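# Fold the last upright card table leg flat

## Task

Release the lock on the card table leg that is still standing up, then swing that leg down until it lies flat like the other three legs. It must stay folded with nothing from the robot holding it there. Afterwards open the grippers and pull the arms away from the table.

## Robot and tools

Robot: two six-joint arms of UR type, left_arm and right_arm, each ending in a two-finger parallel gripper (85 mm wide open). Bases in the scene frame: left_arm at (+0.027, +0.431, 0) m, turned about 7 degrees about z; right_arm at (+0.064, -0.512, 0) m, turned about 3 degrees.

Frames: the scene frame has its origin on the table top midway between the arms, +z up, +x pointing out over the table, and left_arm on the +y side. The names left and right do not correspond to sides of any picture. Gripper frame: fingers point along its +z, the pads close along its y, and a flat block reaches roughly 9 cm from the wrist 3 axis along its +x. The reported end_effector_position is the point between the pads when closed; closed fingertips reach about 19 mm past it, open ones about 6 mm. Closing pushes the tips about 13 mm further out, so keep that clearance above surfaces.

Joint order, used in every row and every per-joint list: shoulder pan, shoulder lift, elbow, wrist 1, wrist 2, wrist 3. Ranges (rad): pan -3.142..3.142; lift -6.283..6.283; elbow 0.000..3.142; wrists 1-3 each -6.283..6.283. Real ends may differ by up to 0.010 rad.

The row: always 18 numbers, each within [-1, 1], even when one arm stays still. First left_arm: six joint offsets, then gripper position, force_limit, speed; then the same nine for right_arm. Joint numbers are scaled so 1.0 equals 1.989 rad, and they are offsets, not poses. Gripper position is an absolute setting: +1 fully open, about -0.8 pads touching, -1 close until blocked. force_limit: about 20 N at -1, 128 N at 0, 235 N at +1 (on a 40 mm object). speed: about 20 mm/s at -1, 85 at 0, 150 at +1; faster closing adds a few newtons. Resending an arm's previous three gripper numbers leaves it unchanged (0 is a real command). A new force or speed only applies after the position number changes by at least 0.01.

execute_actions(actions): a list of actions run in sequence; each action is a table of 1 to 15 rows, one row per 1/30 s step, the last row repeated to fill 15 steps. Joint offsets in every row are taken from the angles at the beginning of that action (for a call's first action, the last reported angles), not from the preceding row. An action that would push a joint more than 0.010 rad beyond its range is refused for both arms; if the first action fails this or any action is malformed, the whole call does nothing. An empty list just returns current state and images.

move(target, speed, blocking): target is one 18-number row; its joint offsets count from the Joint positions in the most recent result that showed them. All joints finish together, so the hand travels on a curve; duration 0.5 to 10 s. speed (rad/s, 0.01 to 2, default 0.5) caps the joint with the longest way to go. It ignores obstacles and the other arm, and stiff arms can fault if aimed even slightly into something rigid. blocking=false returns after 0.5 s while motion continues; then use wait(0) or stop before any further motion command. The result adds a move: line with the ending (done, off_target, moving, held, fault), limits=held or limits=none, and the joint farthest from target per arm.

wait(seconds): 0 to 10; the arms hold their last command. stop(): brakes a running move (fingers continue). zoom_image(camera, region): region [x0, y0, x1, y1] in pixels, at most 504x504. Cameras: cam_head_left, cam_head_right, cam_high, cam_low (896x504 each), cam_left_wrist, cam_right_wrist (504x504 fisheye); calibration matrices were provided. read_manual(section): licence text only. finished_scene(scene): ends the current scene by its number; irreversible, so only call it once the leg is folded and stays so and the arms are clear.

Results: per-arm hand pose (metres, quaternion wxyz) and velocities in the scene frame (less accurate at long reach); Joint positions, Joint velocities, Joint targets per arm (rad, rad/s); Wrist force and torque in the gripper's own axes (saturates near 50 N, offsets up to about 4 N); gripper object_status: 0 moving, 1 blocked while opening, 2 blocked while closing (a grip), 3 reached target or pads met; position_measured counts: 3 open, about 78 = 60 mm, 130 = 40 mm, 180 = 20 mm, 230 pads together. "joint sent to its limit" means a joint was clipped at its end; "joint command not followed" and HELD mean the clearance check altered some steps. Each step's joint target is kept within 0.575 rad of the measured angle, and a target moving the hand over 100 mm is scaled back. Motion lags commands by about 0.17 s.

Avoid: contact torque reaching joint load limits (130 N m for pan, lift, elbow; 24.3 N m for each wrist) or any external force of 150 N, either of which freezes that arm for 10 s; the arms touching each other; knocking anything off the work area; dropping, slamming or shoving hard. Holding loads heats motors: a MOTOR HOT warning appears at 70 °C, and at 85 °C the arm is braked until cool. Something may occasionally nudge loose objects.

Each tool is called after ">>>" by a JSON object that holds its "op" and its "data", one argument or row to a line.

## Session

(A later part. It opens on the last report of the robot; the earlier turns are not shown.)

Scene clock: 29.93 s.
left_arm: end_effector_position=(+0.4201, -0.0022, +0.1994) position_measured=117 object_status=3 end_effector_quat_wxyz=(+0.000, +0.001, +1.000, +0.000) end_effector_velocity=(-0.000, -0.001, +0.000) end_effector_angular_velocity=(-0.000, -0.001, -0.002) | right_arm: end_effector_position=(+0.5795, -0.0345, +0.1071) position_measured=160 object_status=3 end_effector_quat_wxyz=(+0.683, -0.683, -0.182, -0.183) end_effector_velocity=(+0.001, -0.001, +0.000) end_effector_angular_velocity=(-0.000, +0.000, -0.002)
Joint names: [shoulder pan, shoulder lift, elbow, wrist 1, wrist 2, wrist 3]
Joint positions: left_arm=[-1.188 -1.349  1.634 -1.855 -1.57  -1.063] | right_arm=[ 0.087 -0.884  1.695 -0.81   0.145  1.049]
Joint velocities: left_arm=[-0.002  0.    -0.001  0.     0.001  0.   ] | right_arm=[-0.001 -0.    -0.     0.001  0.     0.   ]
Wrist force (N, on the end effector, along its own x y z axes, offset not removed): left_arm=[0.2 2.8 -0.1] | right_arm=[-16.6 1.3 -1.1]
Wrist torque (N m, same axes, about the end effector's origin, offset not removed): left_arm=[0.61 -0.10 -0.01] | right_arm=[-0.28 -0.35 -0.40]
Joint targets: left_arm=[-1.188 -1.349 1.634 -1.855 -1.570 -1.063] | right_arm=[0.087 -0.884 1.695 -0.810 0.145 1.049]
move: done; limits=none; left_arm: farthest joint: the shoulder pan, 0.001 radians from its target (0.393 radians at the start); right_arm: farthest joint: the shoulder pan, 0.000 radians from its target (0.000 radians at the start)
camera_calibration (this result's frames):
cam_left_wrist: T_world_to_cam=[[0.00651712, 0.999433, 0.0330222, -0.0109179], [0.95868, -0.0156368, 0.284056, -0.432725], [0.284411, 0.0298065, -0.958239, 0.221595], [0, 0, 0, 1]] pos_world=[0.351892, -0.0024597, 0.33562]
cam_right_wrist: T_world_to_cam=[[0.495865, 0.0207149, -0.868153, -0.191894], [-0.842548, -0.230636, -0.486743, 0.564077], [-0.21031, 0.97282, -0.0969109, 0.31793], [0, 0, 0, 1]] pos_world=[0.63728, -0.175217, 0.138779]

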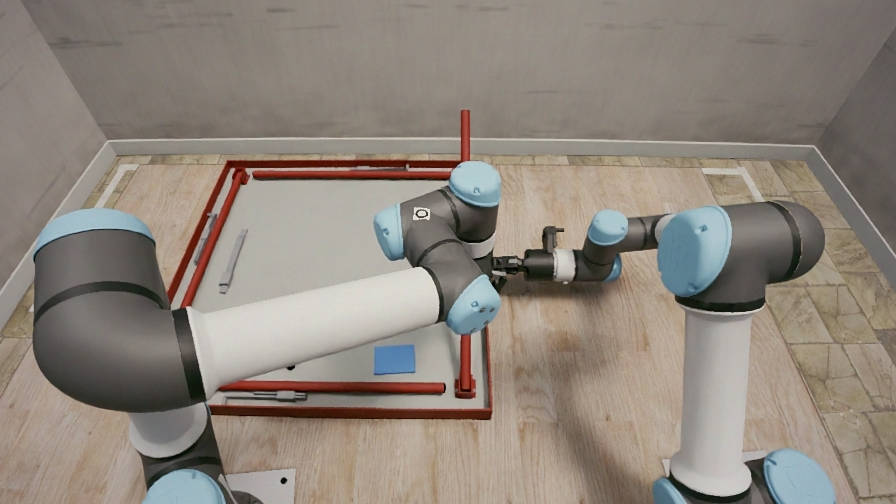

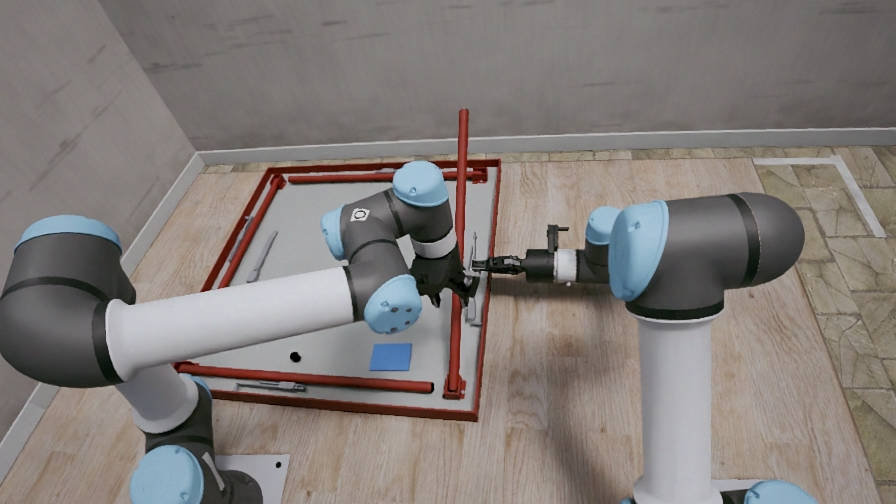

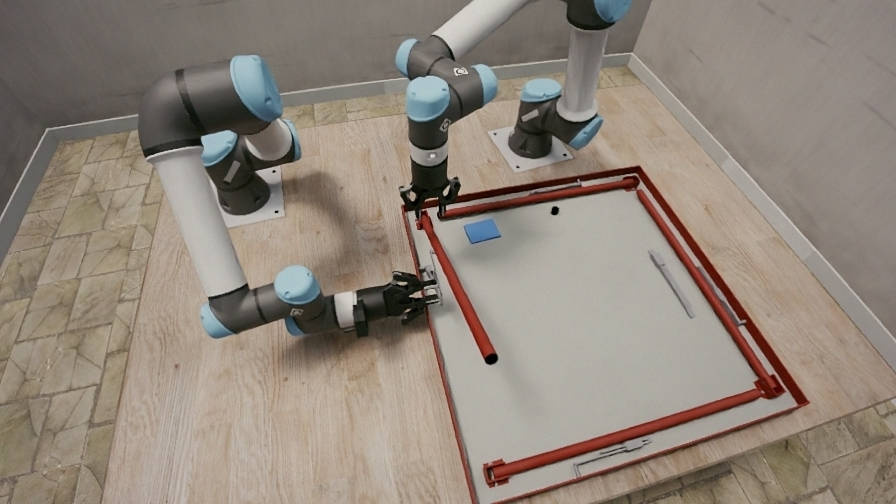

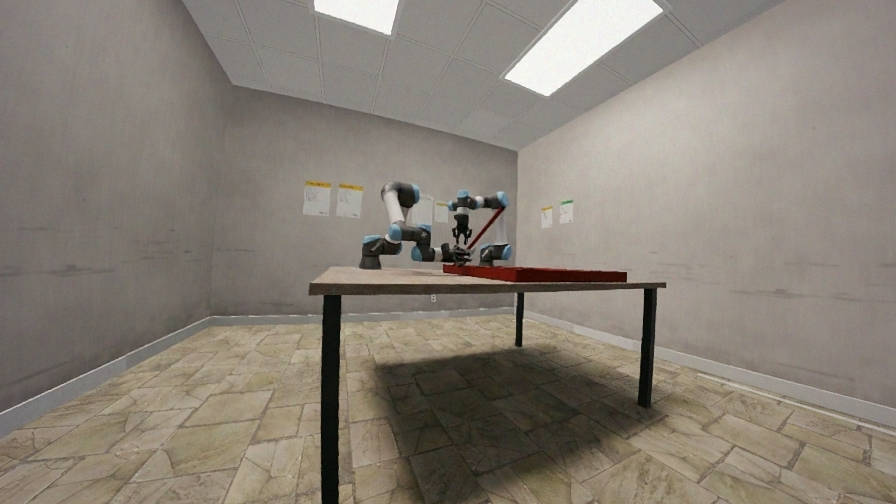

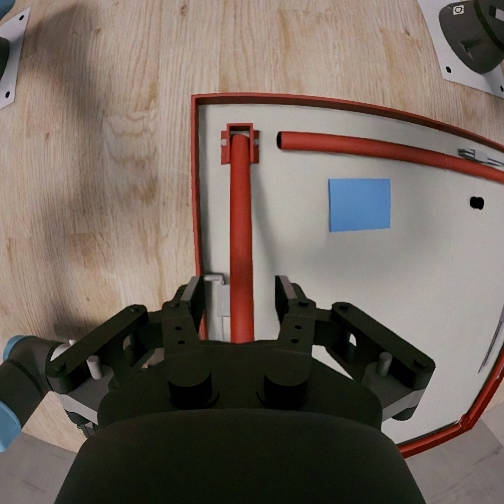

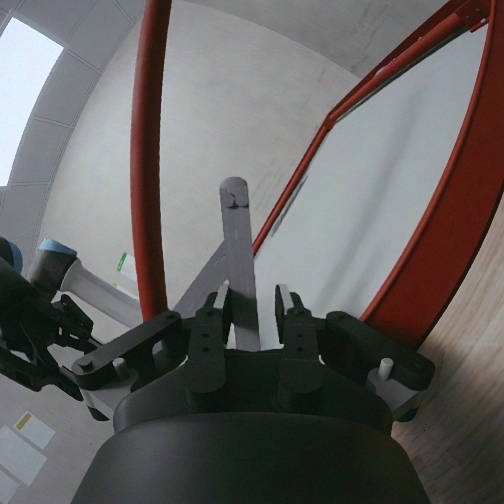

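>>> {"op": "move", "data": {
  "target": [0,0.042,0.072,-0.114,0,0,0.1,-0.8,0,0,0,0,0,0,0,-0.25,-0.7,0],
  "speed": 0.3
}}

>>> {"op": "move", "data": {
  "target": [0,0,0,0,0,0,-1,-0.8,0,0,0,0,0,0,0,-0.25,-0.7,0]
}}

>>> {"op": "move", "data": {
  "target": [0,0,0,0,0,0,-1,-0.8,0,-0.06,-0.021,0.042,-0.021,-0.06,0,-0.25,-0.7,0],
  "speed": 0.15
}}

Scene clock: 41.67 s.
left_arm: end_effector_position=(+0.4201, -0.0021, +0.1084) position_measured=117 object_status=3 end_effector_quat_wxyz=(+0.000, +0.001, +1.000, +0.000) end_effector_velocity=(-0.000, +0.000, -0.001) end_effector_angular_velocity=(+0.001, +0.001, -0.000) | right_arm: end_effector_position=(+0.5795, -0.0345, +0.1071) position_measured=160 object_status=3 end_effector_quat_wxyz=(+0.683, -0.683, -0.182, -0.183) end_effector_velocity=(-0.000, -0.001, -0.000) end_effector_angular_velocity=(-0.000, +0.001, -0.000)
Joint names: [shoulder pan, shoulder lift, elbow, wrist 1, wrist 2, wrist 3]
Joint positions: left_arm=[-1.188 -1.266  1.777 -2.082 -1.57  -1.063] | right_arm=[ 0.087 -0.884  1.695 -0.81   0.145  1.049]
Joint velocities: left_arm=[ 0.     0.001  0.001 -0.001 -0.     0.   ] | right_arm=[-0.001 -0.     0.001  0.    -0.001  0.   ]
Wrist force (N, on the end effector, along its own x y z axes, offset not removed): left_arm=[-0.4 -1.9 -1.0] | right_arm=[-17.5 0.7 0.7]
Wrist torque (N m, same axes, about the end effector's origin, offset not removed): left_arm=[-0.24 0.11 -0.02] | right_arm=[-0.31 -0.27 -0.40]
Joint targets: left_arm=[-1.188 -1.266 1.777 -2.082 -1.570 -1.063] | right_arm=[0.087 -0.884 1.695 -0.810 0.145 1.049]
move: done; limits=none; left_arm: farthest joint: the shoulder lift, 0.001 radians from its target (0.084 radians at the start); right_arm: farthest joint: the shoulder pan, 0.000 radians from its target (0.000 radians at the start)
camera_calibration (this result's frames):
cam_left_wrist: T_world_to_cam=[[0.00655393, 0.999434, 0.0330095, -0.00800025], [0.958678, -0.0156687, 0.284063, -0.406835], [0.284419, 0.0297837, -0.958237, 0.134412], [0, 0, 0, 1]] pos_world=[0.351847, -0.00238216, 0.244629]
cam_right_wrist: T_world_to_cam=[[0.495869, 0.0207153, -0.86815, -0.191889], [-0.842546, -0.230636, -0.486747, 0.564075], [-0.21031, 0.97282, -0.0969116, 0.31793], [0, 0, 0, 1]] pos_world=[0.637275, -0.175218, 0.138784]

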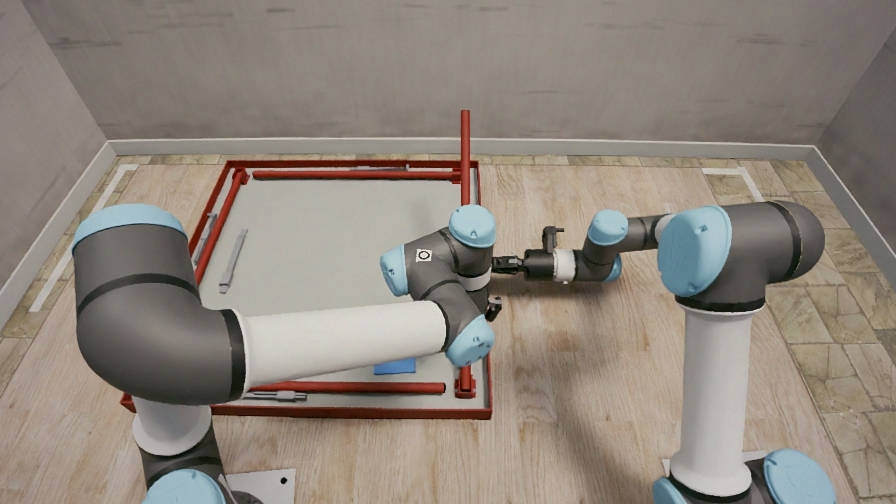

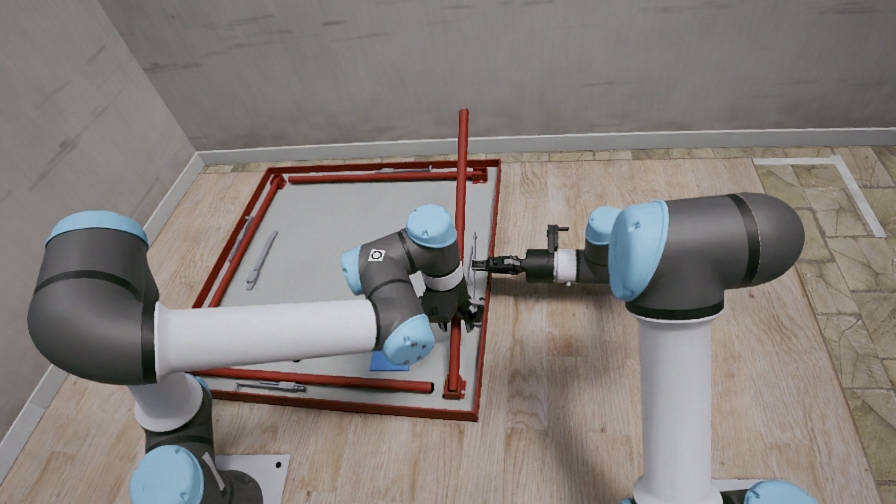

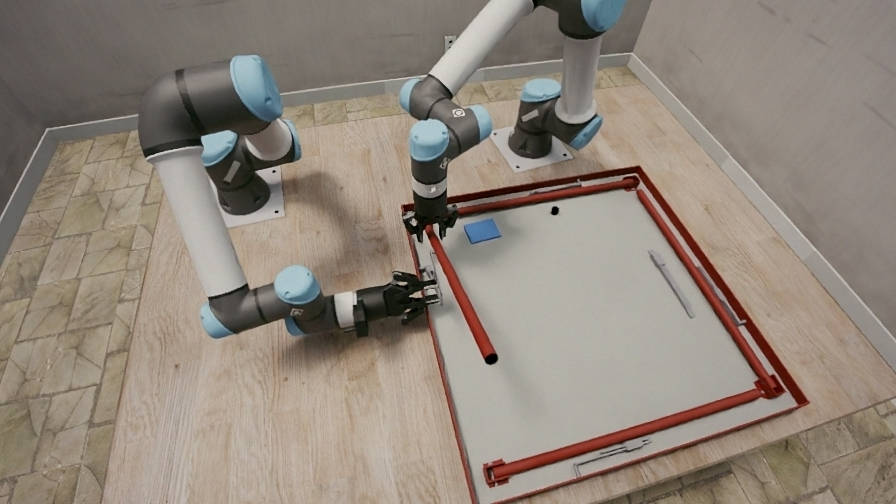

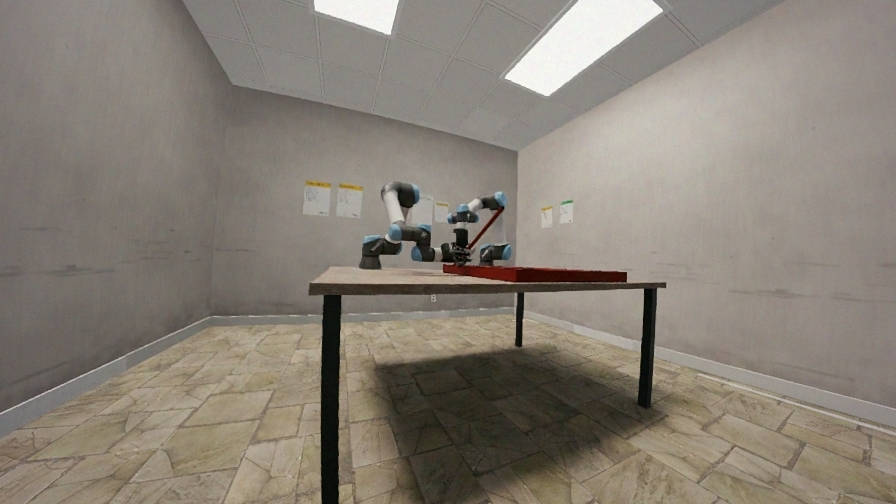

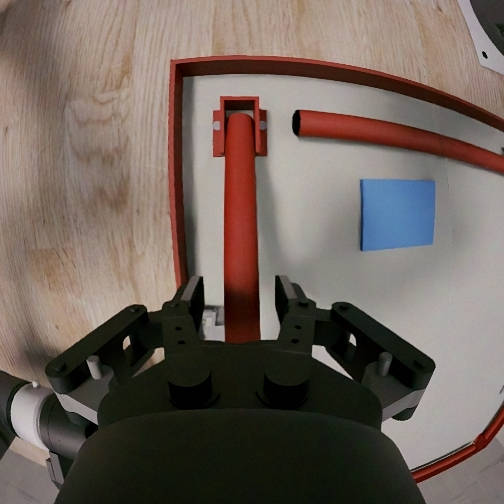

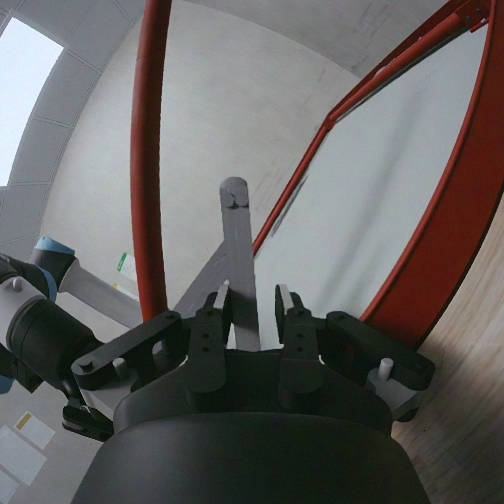

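Scene clock: 42.23 s.
left_arm: end_effector_position=(+0.4202, -0.0020, +0.1083) position_measured=179 object_status=2 end_effector_quat_wxyz=(+0.001, +0.001, +1.000, +0.000) end_effector_velocity=(+0.000, +0.000, -0.000) end_effector_angular_velocity=(+0.001, +0.000, +0.000) | right_arm: end_effector_position=(+0.5795, -0.0345, +0.1071) position_measured=160 object_status=3 end_effector_quat_wxyz=(+0.683, -0.683, -0.182, -0.183) end_effector_velocity=(-0.000, +0.000, -0.000) end_effector_angular_velocity=(-0.000, -0.000, -0.000)
Joint names: [shoulder pan, shoulder lift, elbow, wrist 1, wrist 2, wrist 3]
Joint positions: left_arm=[-1.188 -1.266  1.777 -2.082 -1.569 -1.063] | right_arm=[ 0.087 -0.884  1.695 -0.81   0.145  1.049]
Joint velocities: left_arm=[ 0.  0.  0. -0.  0. -0.] | right_arm=[ 0.     0.    -0.    -0.     0.    -0.001]
Wrist force (N, on the end effector, along its own x y z axes, offset not removed): left_arm=[-12.3 16.1 -13.3] | right_arm=[-11.2 6.8 -7.6]
Wrist torque (N m, same axes, about the end effector's origin, offset not removed): left_arm=[0.13 -0.11 -0.11] | right_arm=[-0.13 -0.39 -0.20]
Joint targets: left_arm=[-1.188 -1.266 1.777 -2.082 -1.570 -1.063] | right_arm=[0.087 -0.884 1.695 -0.810 0.145 1.049]
move: done; limits=none; left_arm: farthest joint: the wrist 2, 0.001 radians from its target (0.000 radians at the start); right_arm: farthest joint: the shoulder pan, 0.000 radians from its target (0.000 radians at the start)
camera_calibration (this result's frames):
cam_left_wrist: T_world_to_cam=[[0.00636454, 0.999429, 0.0331986, -0.00806858], [0.958618, -0.0155474, 0.28427, -0.406951], [0.284624, 0.0300155, -0.958169, 0.134246], [0, 0, 0, 1]] pos_world=[0.351952, -0.00229255, 0.244583]
cam_right_wrist: T_world_to_cam=[[0.49587, 0.0206835, -0.868151, -0.191905], [-0.842561, -0.230582, -0.486747, 0.564103], [-0.210248, 0.972833, -0.0969115, 0.317933], [0, 0, 0, 1]] pos_world=[0.637296, -0.175255, 0.138784]

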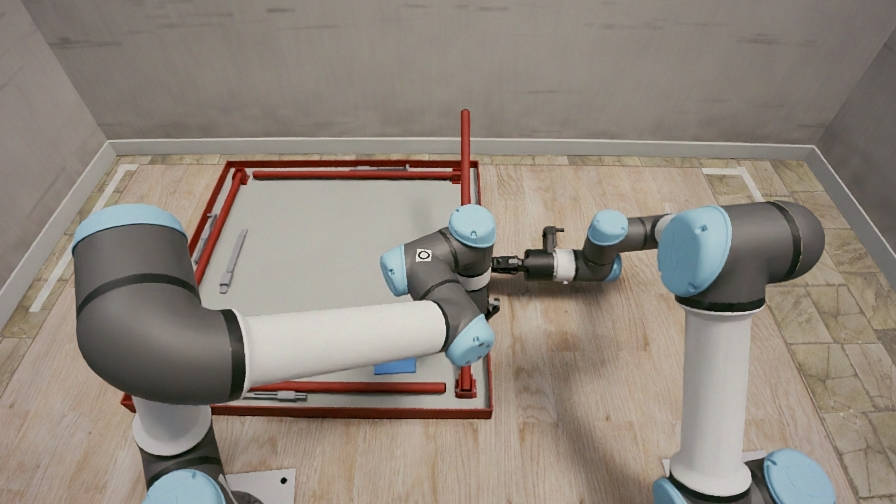

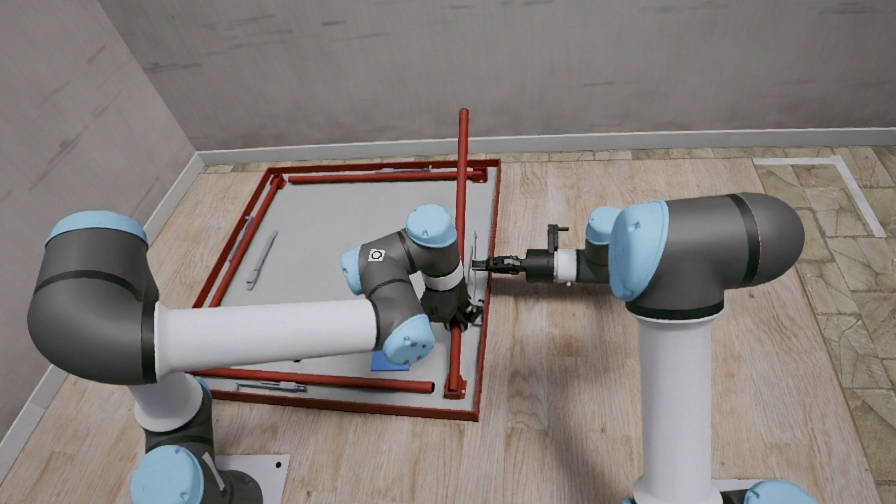

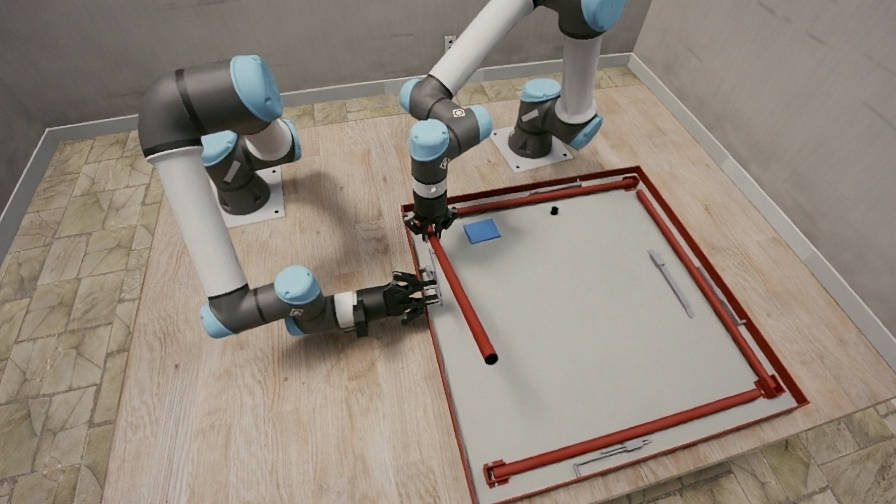

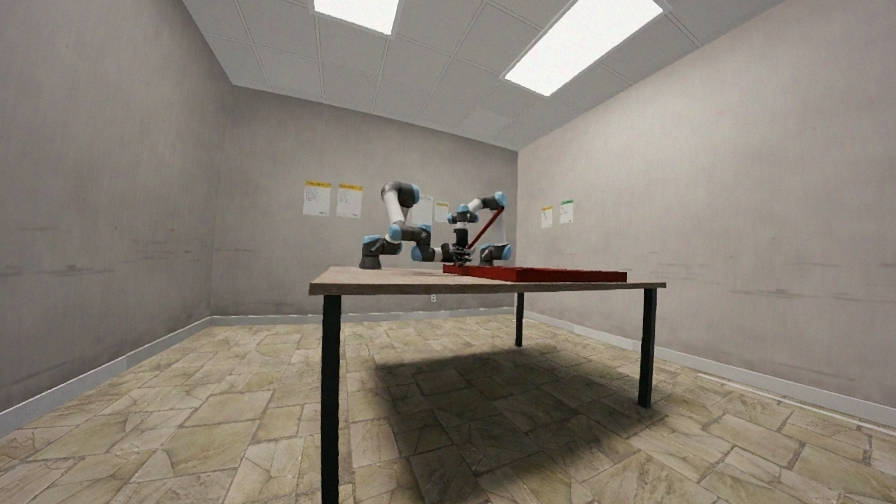

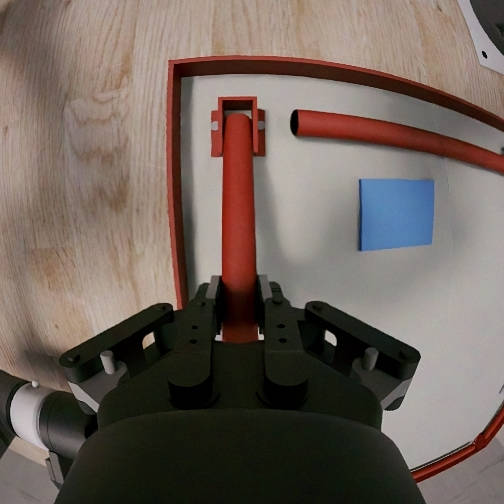

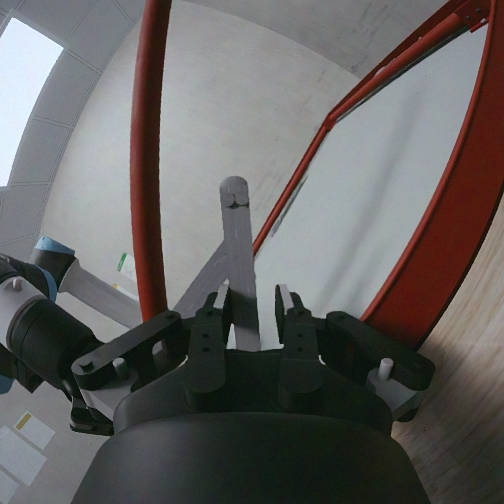

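Scene clock: 43.47 s.
left_arm: end_effector_position=(+0.4202, -0.0020, +0.1083) position_measured=179 object_status=2 end_effector_quat_wxyz=(+0.001, +0.001, +1.000, +0.000) end_effector_velocity=(-0.001, +0.001, -0.001) end_effector_angular_velocity=(+0.002, +0.002, -0.000) | right_arm: end_effector_position=(+0.5747, -0.0979, +0.1071) position_measured=160 object_status=3 end_effector_quat_wxyz=(+0.683, -0.683, -0.182, -0.183) end_effector_velocity=(-0.000, +0.000, +0.001) end_effector_angular_velocity=(+0.000, -0.002, +0.001)
Joint names: [shoulder pan, shoulder lift, elbow, wrist 1, wrist 2, wrist 3]
Joint positions: left_arm=[-1.188 -1.266  1.777 -2.082 -1.569 -1.063] | right_arm=[-0.032 -0.926  1.778 -0.852  0.026  1.049]
Joint velocities: left_arm=[-0.     0.     0.002  0.001 -0.001  0.   ] | right_arm=[ 0.    -0.002  0.001 -0.001 -0.001  0.   ]
Wrist force (N, on the end effector, along its own x y z axes, offset not removed): left_arm=[-19.2 11.5 -1.6] | right_arm=[-1.2 0.2 1.8]
Wrist torque (N m, same axes, about the end effector's origin, offset not removed): left_arm=[0.20 0.06 -0.08] | right_arm=[-0.05 0.22 -0.07]
Joint targets: left_arm=[-1.188 -1.266 1.777 -2.082 -1.569 -1.063] | right_arm=[-0.032 -0.926 1.778 -0.852 0.026 1.049]
move: done; limits=none; left_arm: farthest joint: the shoulder pan, 0.000 radians from its target (0.000 radians at the start); right_arm: farthest joint: the shoulder pan, 0.000 radians from its target (0.119 radians at the start)
camera_calibration (this result's frames):
cam_left_wrist: T_world_to_cam=[[0.0063643, 0.999429, 0.0331986, -0.00806839], [0.958618, -0.0155472, 0.28427, -0.406951], [0.284624, 0.0300156, -0.958169, 0.134246], [0, 0, 0, 1]] pos_world=[0.351952, -0.00229266, 0.244583]
cam_right_wrist: T_world_to_cam=[[0.495864, 0.0207594, -0.868152, -0.188257], [-0.84256, -0.23056, -0.486759, 0.545446], [-0.210266, 0.972837, -0.096835, 0.378583], [0, 0, 0, 1]] pos_world=[0.632524, -0.238633, 0.138725]

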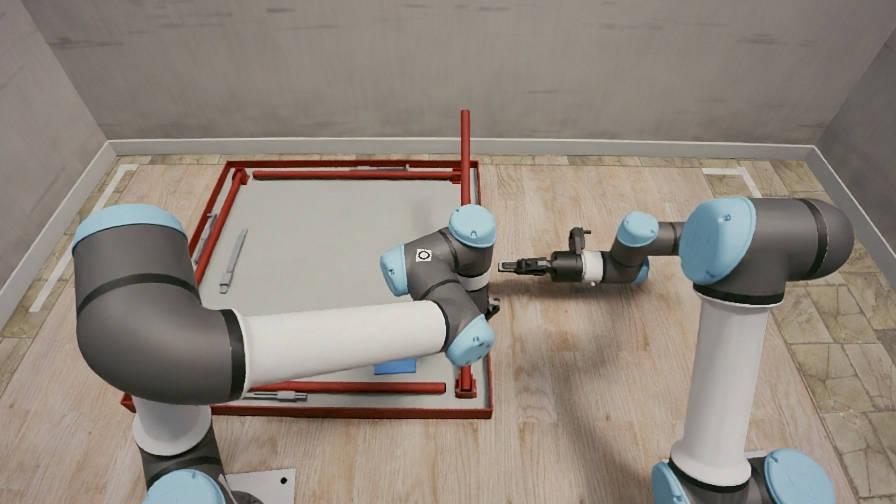

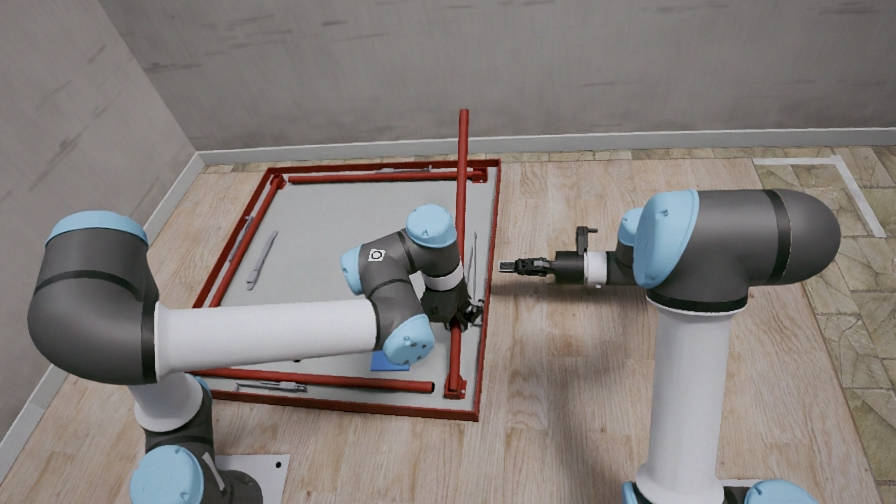

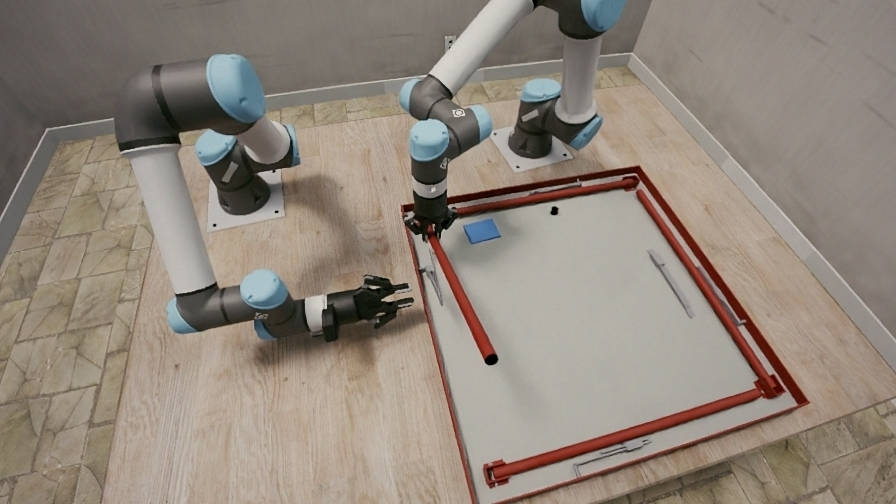

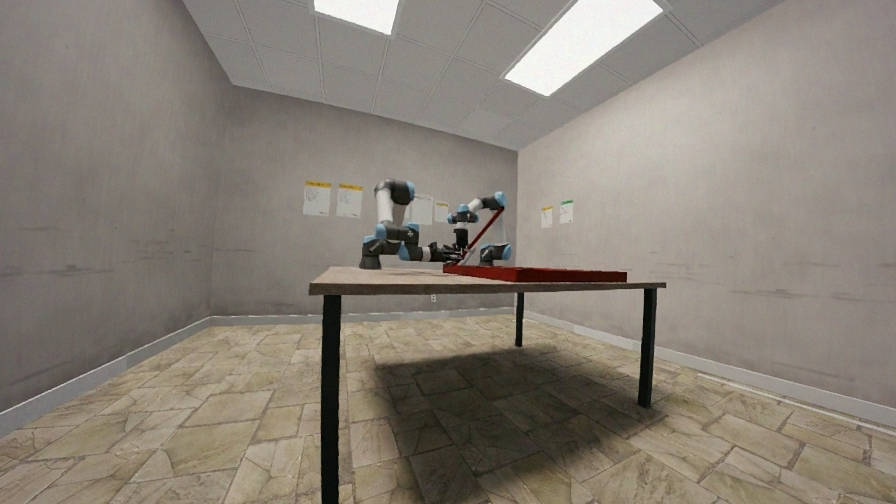

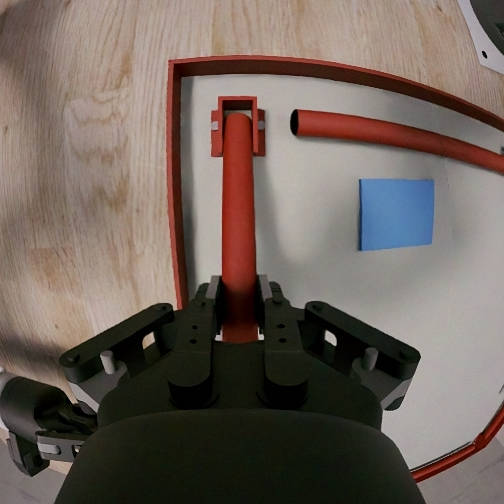

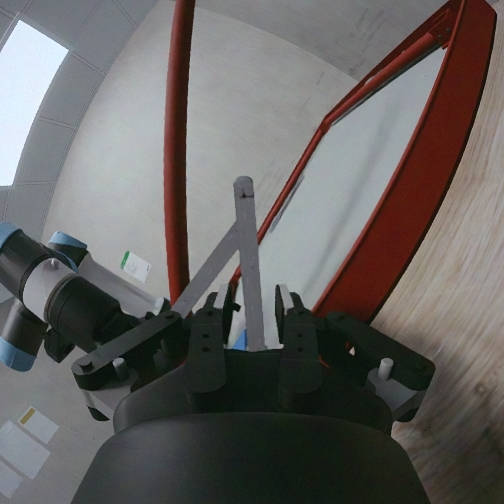

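>>> {"op": "move", "data": {
  "target": [0.0115,0.0478,0.0166,-0.0644,0,0.0115,-1,-0.8,0,-0.1,-0.03,0,0,-0.1,0,-0.25,-0.7,0],
  "speed": 0.1
}}

>>> {"op": "move", "data": {
  "target": [0,-0.15,-0.1,0.25,0,0,0,-0.8,0,0,0,0,0,0,0,-0.25,-0.7,0]
}}

Scene clock: 50.43 s.
left_arm: end_effector_position=(+0.4353, -0.0021, +0.0523) position_measured=179 object_status=2 end_effector_quat_wxyz=(+0.001, +0.001, +1.000, +0.000) end_effector_velocity=(-0.000, +0.001, -0.001) end_effector_angular_velocity=(+0.002, +0.001, +0.000) | right_arm: end_effector_position=(+0.5960, -0.2019, +0.1351) position_measured=160 object_status=3 end_effector_quat_wxyz=(+0.674, -0.681, -0.203, -0.202) end_effector_velocity=(+0.000, -0.001, +0.001) end_effector_angular_velocity=(-0.000, -0.001, +0.000)
Joint names: [shoulder pan, shoulder lift, elbow, wrist 1, wrist 2, wrist 3]
Joint positions: left_arm=[-1.165 -1.171  1.81  -2.21  -1.57  -1.04 ] | right_arm=[-0.231 -0.985  1.778 -0.852 -0.173  1.049]
Joint velocities: left_arm=[0.    0.    0.001 0.001 0.001 0.   ] | right_arm=[-0.002 -0.001 -0.001  0.    -0.002  0.   ]
Wrist force (N, on the end effector, along its own x y z axes, offset not removed): left_arm=[14.0 -12.8 8.0] | right_arm=[-0.6 0.7 -0.2]
Wrist torque (N m, same axes, about the end effector's origin, offset not removed): left_arm=[0.42 0.28 -0.06] | right_arm=[0.06 0.06 -0.07]
Joint targets: left_arm=[-1.165 -1.171 1.810 -2.210 -1.569 -1.040] | right_arm=[-0.231 -0.985 1.778 -0.852 -0.173 1.049]
move: done; limits=none; left_arm: farthest joint: the wrist 2, 0.001 radians from its target (0.000 radians at the start); right_arm: farthest joint: the shoulder pan, 0.000 radians from its target (0.199 radians at the start)
camera_calibration (this result's frames):
cam_left_wrist: T_world_to_cam=[[0.00638429, 0.99943, 0.0331393, -0.00622696], [0.958635, -0.0155476, 0.284212, -0.405534], [0.284565, 0.029954, -0.958189, 0.0762907], [0, 0, 0, 1]] pos_world=[0.36709, -0.0023669, 0.188565]
cam_right_wrist: T_world_to_cam=[[0.545989, 0.012082, -0.837705, -0.208063], [-0.81259, -0.235768, -0.53302, 0.540318], [-0.203944, 0.971734, -0.118909, 0.485952], [0, 0, 0, 1]] pos_world=[0.651765, -0.342313, 0.171489]

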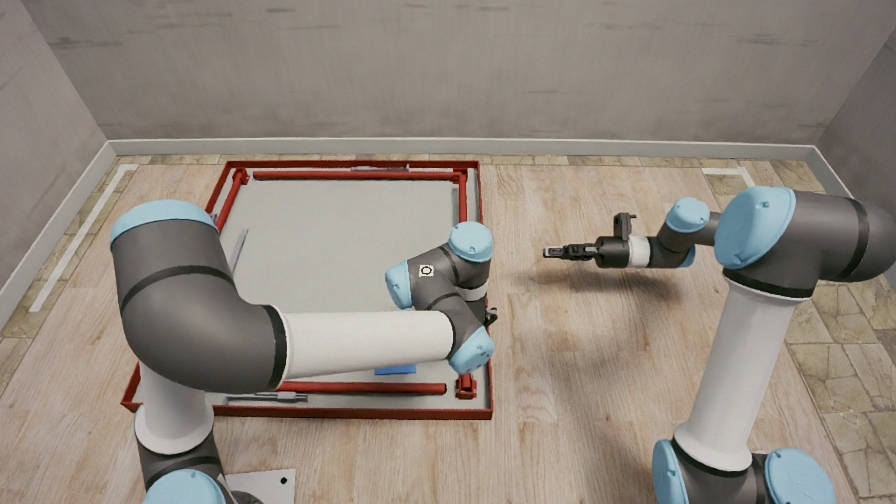

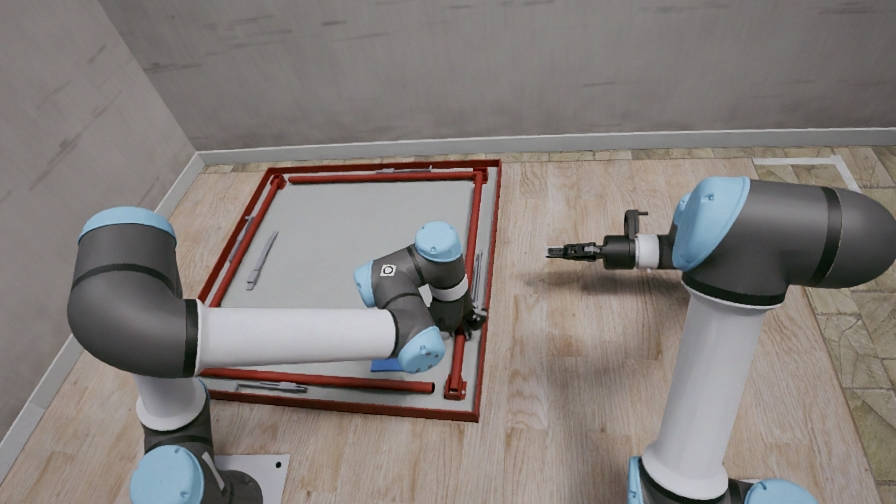

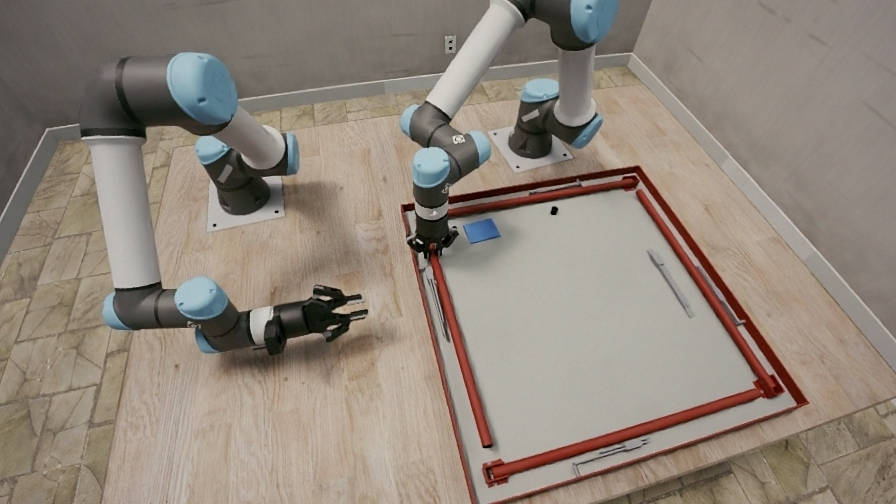

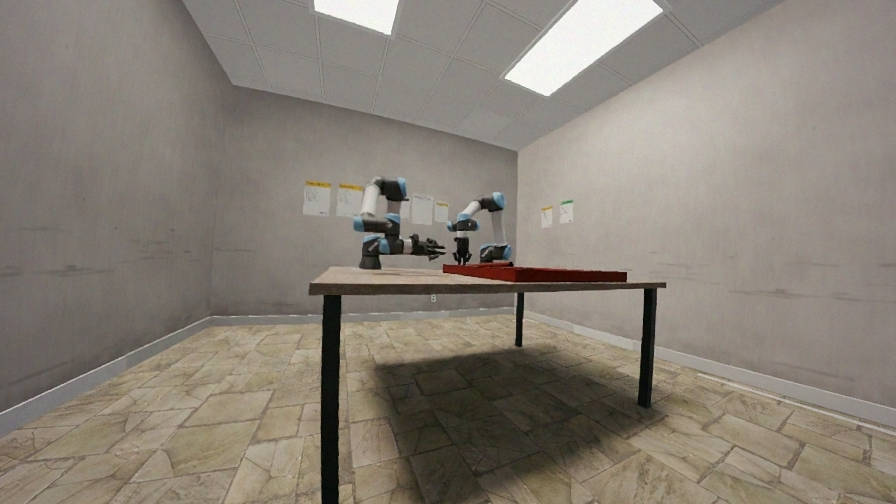

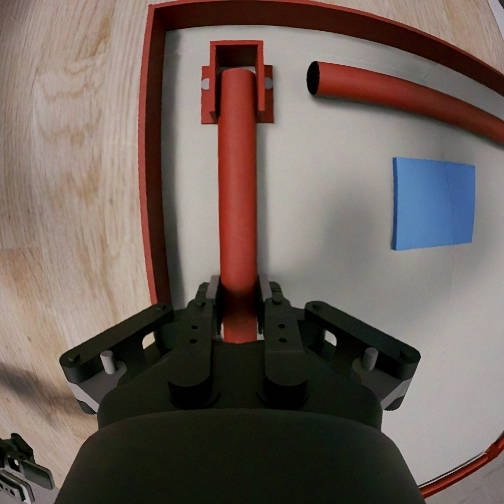

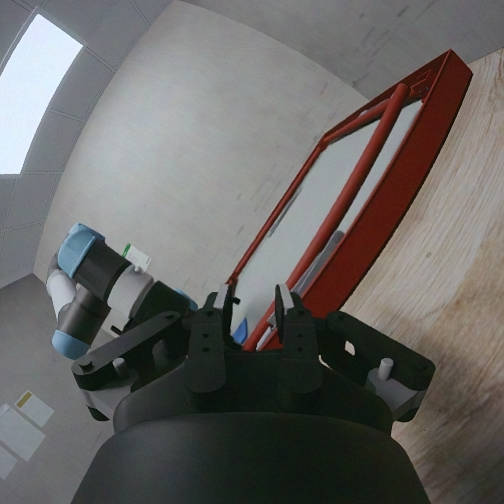

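Scene clock: 51.97 s.
left_arm: end_effector_position=(+0.4106, +0.0401, +0.2620) position_measured=129 object_status=3 end_effector_quat_wxyz=(+0.001, +0.001, +1.000, +0.000) end_effector_velocity=(+0.000, +0.000, +0.001) end_effector_angular_velocity=(+0.001, -0.002, +0.000) | right_arm: end_effector_position=(+0.5960, -0.2020, +0.1351) position_measured=160 object_status=3 end_effector_quat_wxyz=(+0.674, -0.681, -0.203, -0.202) end_effector_velocity=(+0.001, -0.000, +0.000) end_effector_angular_velocity=(-0.000, -0.002, -0.000)
Joint names: [shoulder pan, shoulder lift, elbow, wrist 1, wrist 2, wrist 3]
Joint positions: left_arm=[-1.165 -1.469  1.611 -1.713 -1.57  -1.04 ] | right_arm=[-0.231 -0.985  1.778 -0.852 -0.173  1.049]
Joint velocities: left_arm=[ 0.    -0.    -0.001  0.001  0.002  0.   ] | right_arm=[-0.001 -0.    -0.001 -0.002 -0.     0.   ]
Wrist force (N, on the end effector, along its own x y z axes, offset not removed): left_arm=[0.8 0.6 -0.1] | right_arm=[-0.4 -1.0 1.3]
Wrist torque (N m, same axes, about the end effector's origin, offset not removed): left_arm=[0.11 -0.20 0.02] | right_arm=[-0.24 0.13 -0.05]
Joint targets: left_arm=[-1.165 -1.469 1.611 -1.713 -1.570 -1.040] | right_arm=[-0.231 -0.985 1.778 -0.852 -0.173 1.049]
move: done; limits=none; left_arm: farthest joint: the shoulder pan, 0.000 radians from its target (0.000 radians at the start); right_arm: farthest joint: the shoulder pan, 0.000 radians from its target (0.000 radians at the start)
camera_calibration (this result's frames):
cam_left_wrist: T_world_to_cam=[[0.00639513, 0.99943, 0.0331584, -0.0552074], [0.958639, -0.0155631, 0.2842, -0.440815], [0.284554, 0.0299694, -0.958192, 0.283028], [0, 0, 0, 1]] pos_world=[0.342399, 0.0398333, 0.398305]
cam_right_wrist: T_world_to_cam=[[0.545996, 0.0120778, -0.837701, -0.208065], [-0.812586, -0.235768, -0.533026, 0.540316], [-0.203941, 0.971734, -0.118914, 0.485974], [0, 0, 0, 1]] pos_world=[0.651766, -0.342335, 0.171496]

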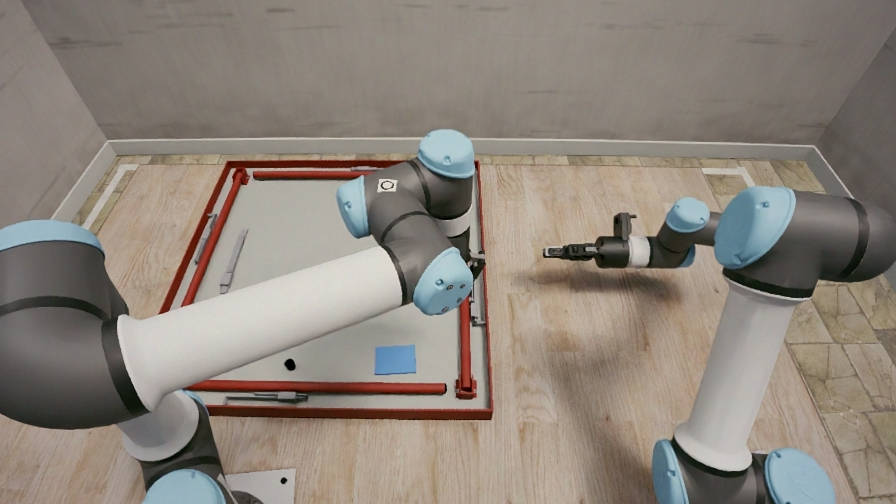

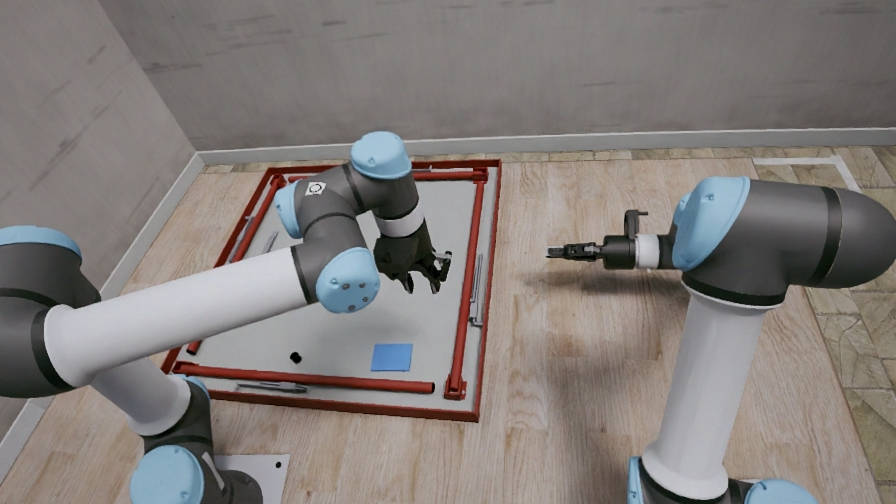

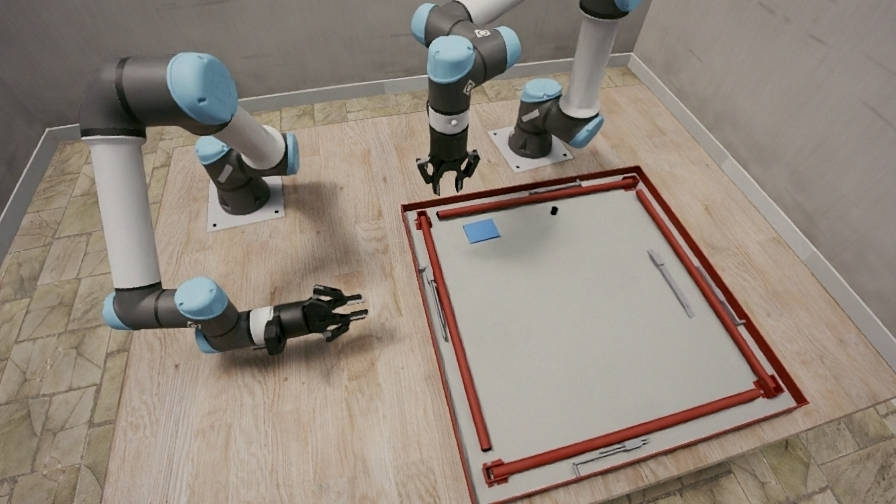

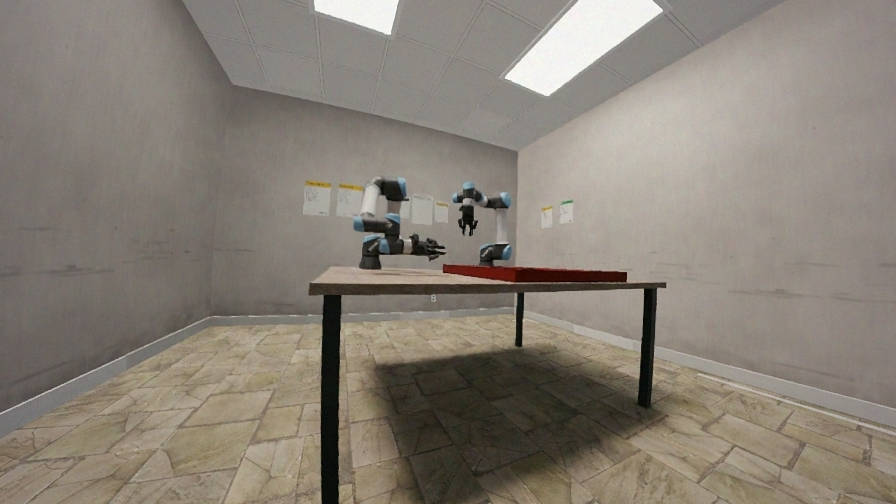

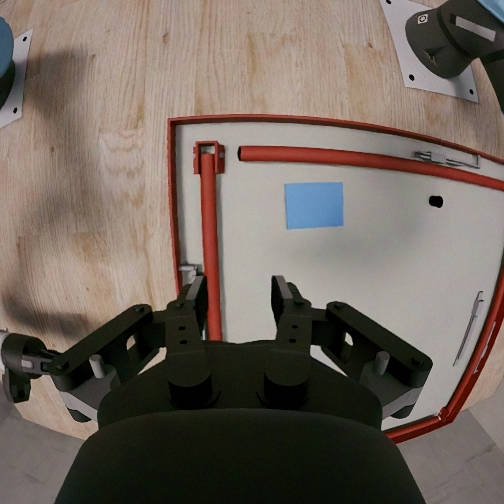

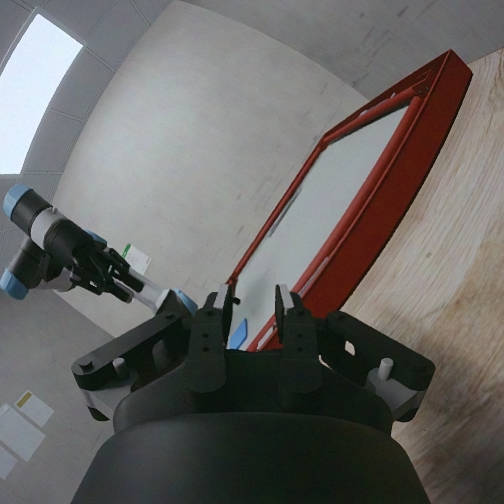

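>>> {"op": "finished_scene", "data": {
  "scene": 2
}}

The scene is finished: the task was done.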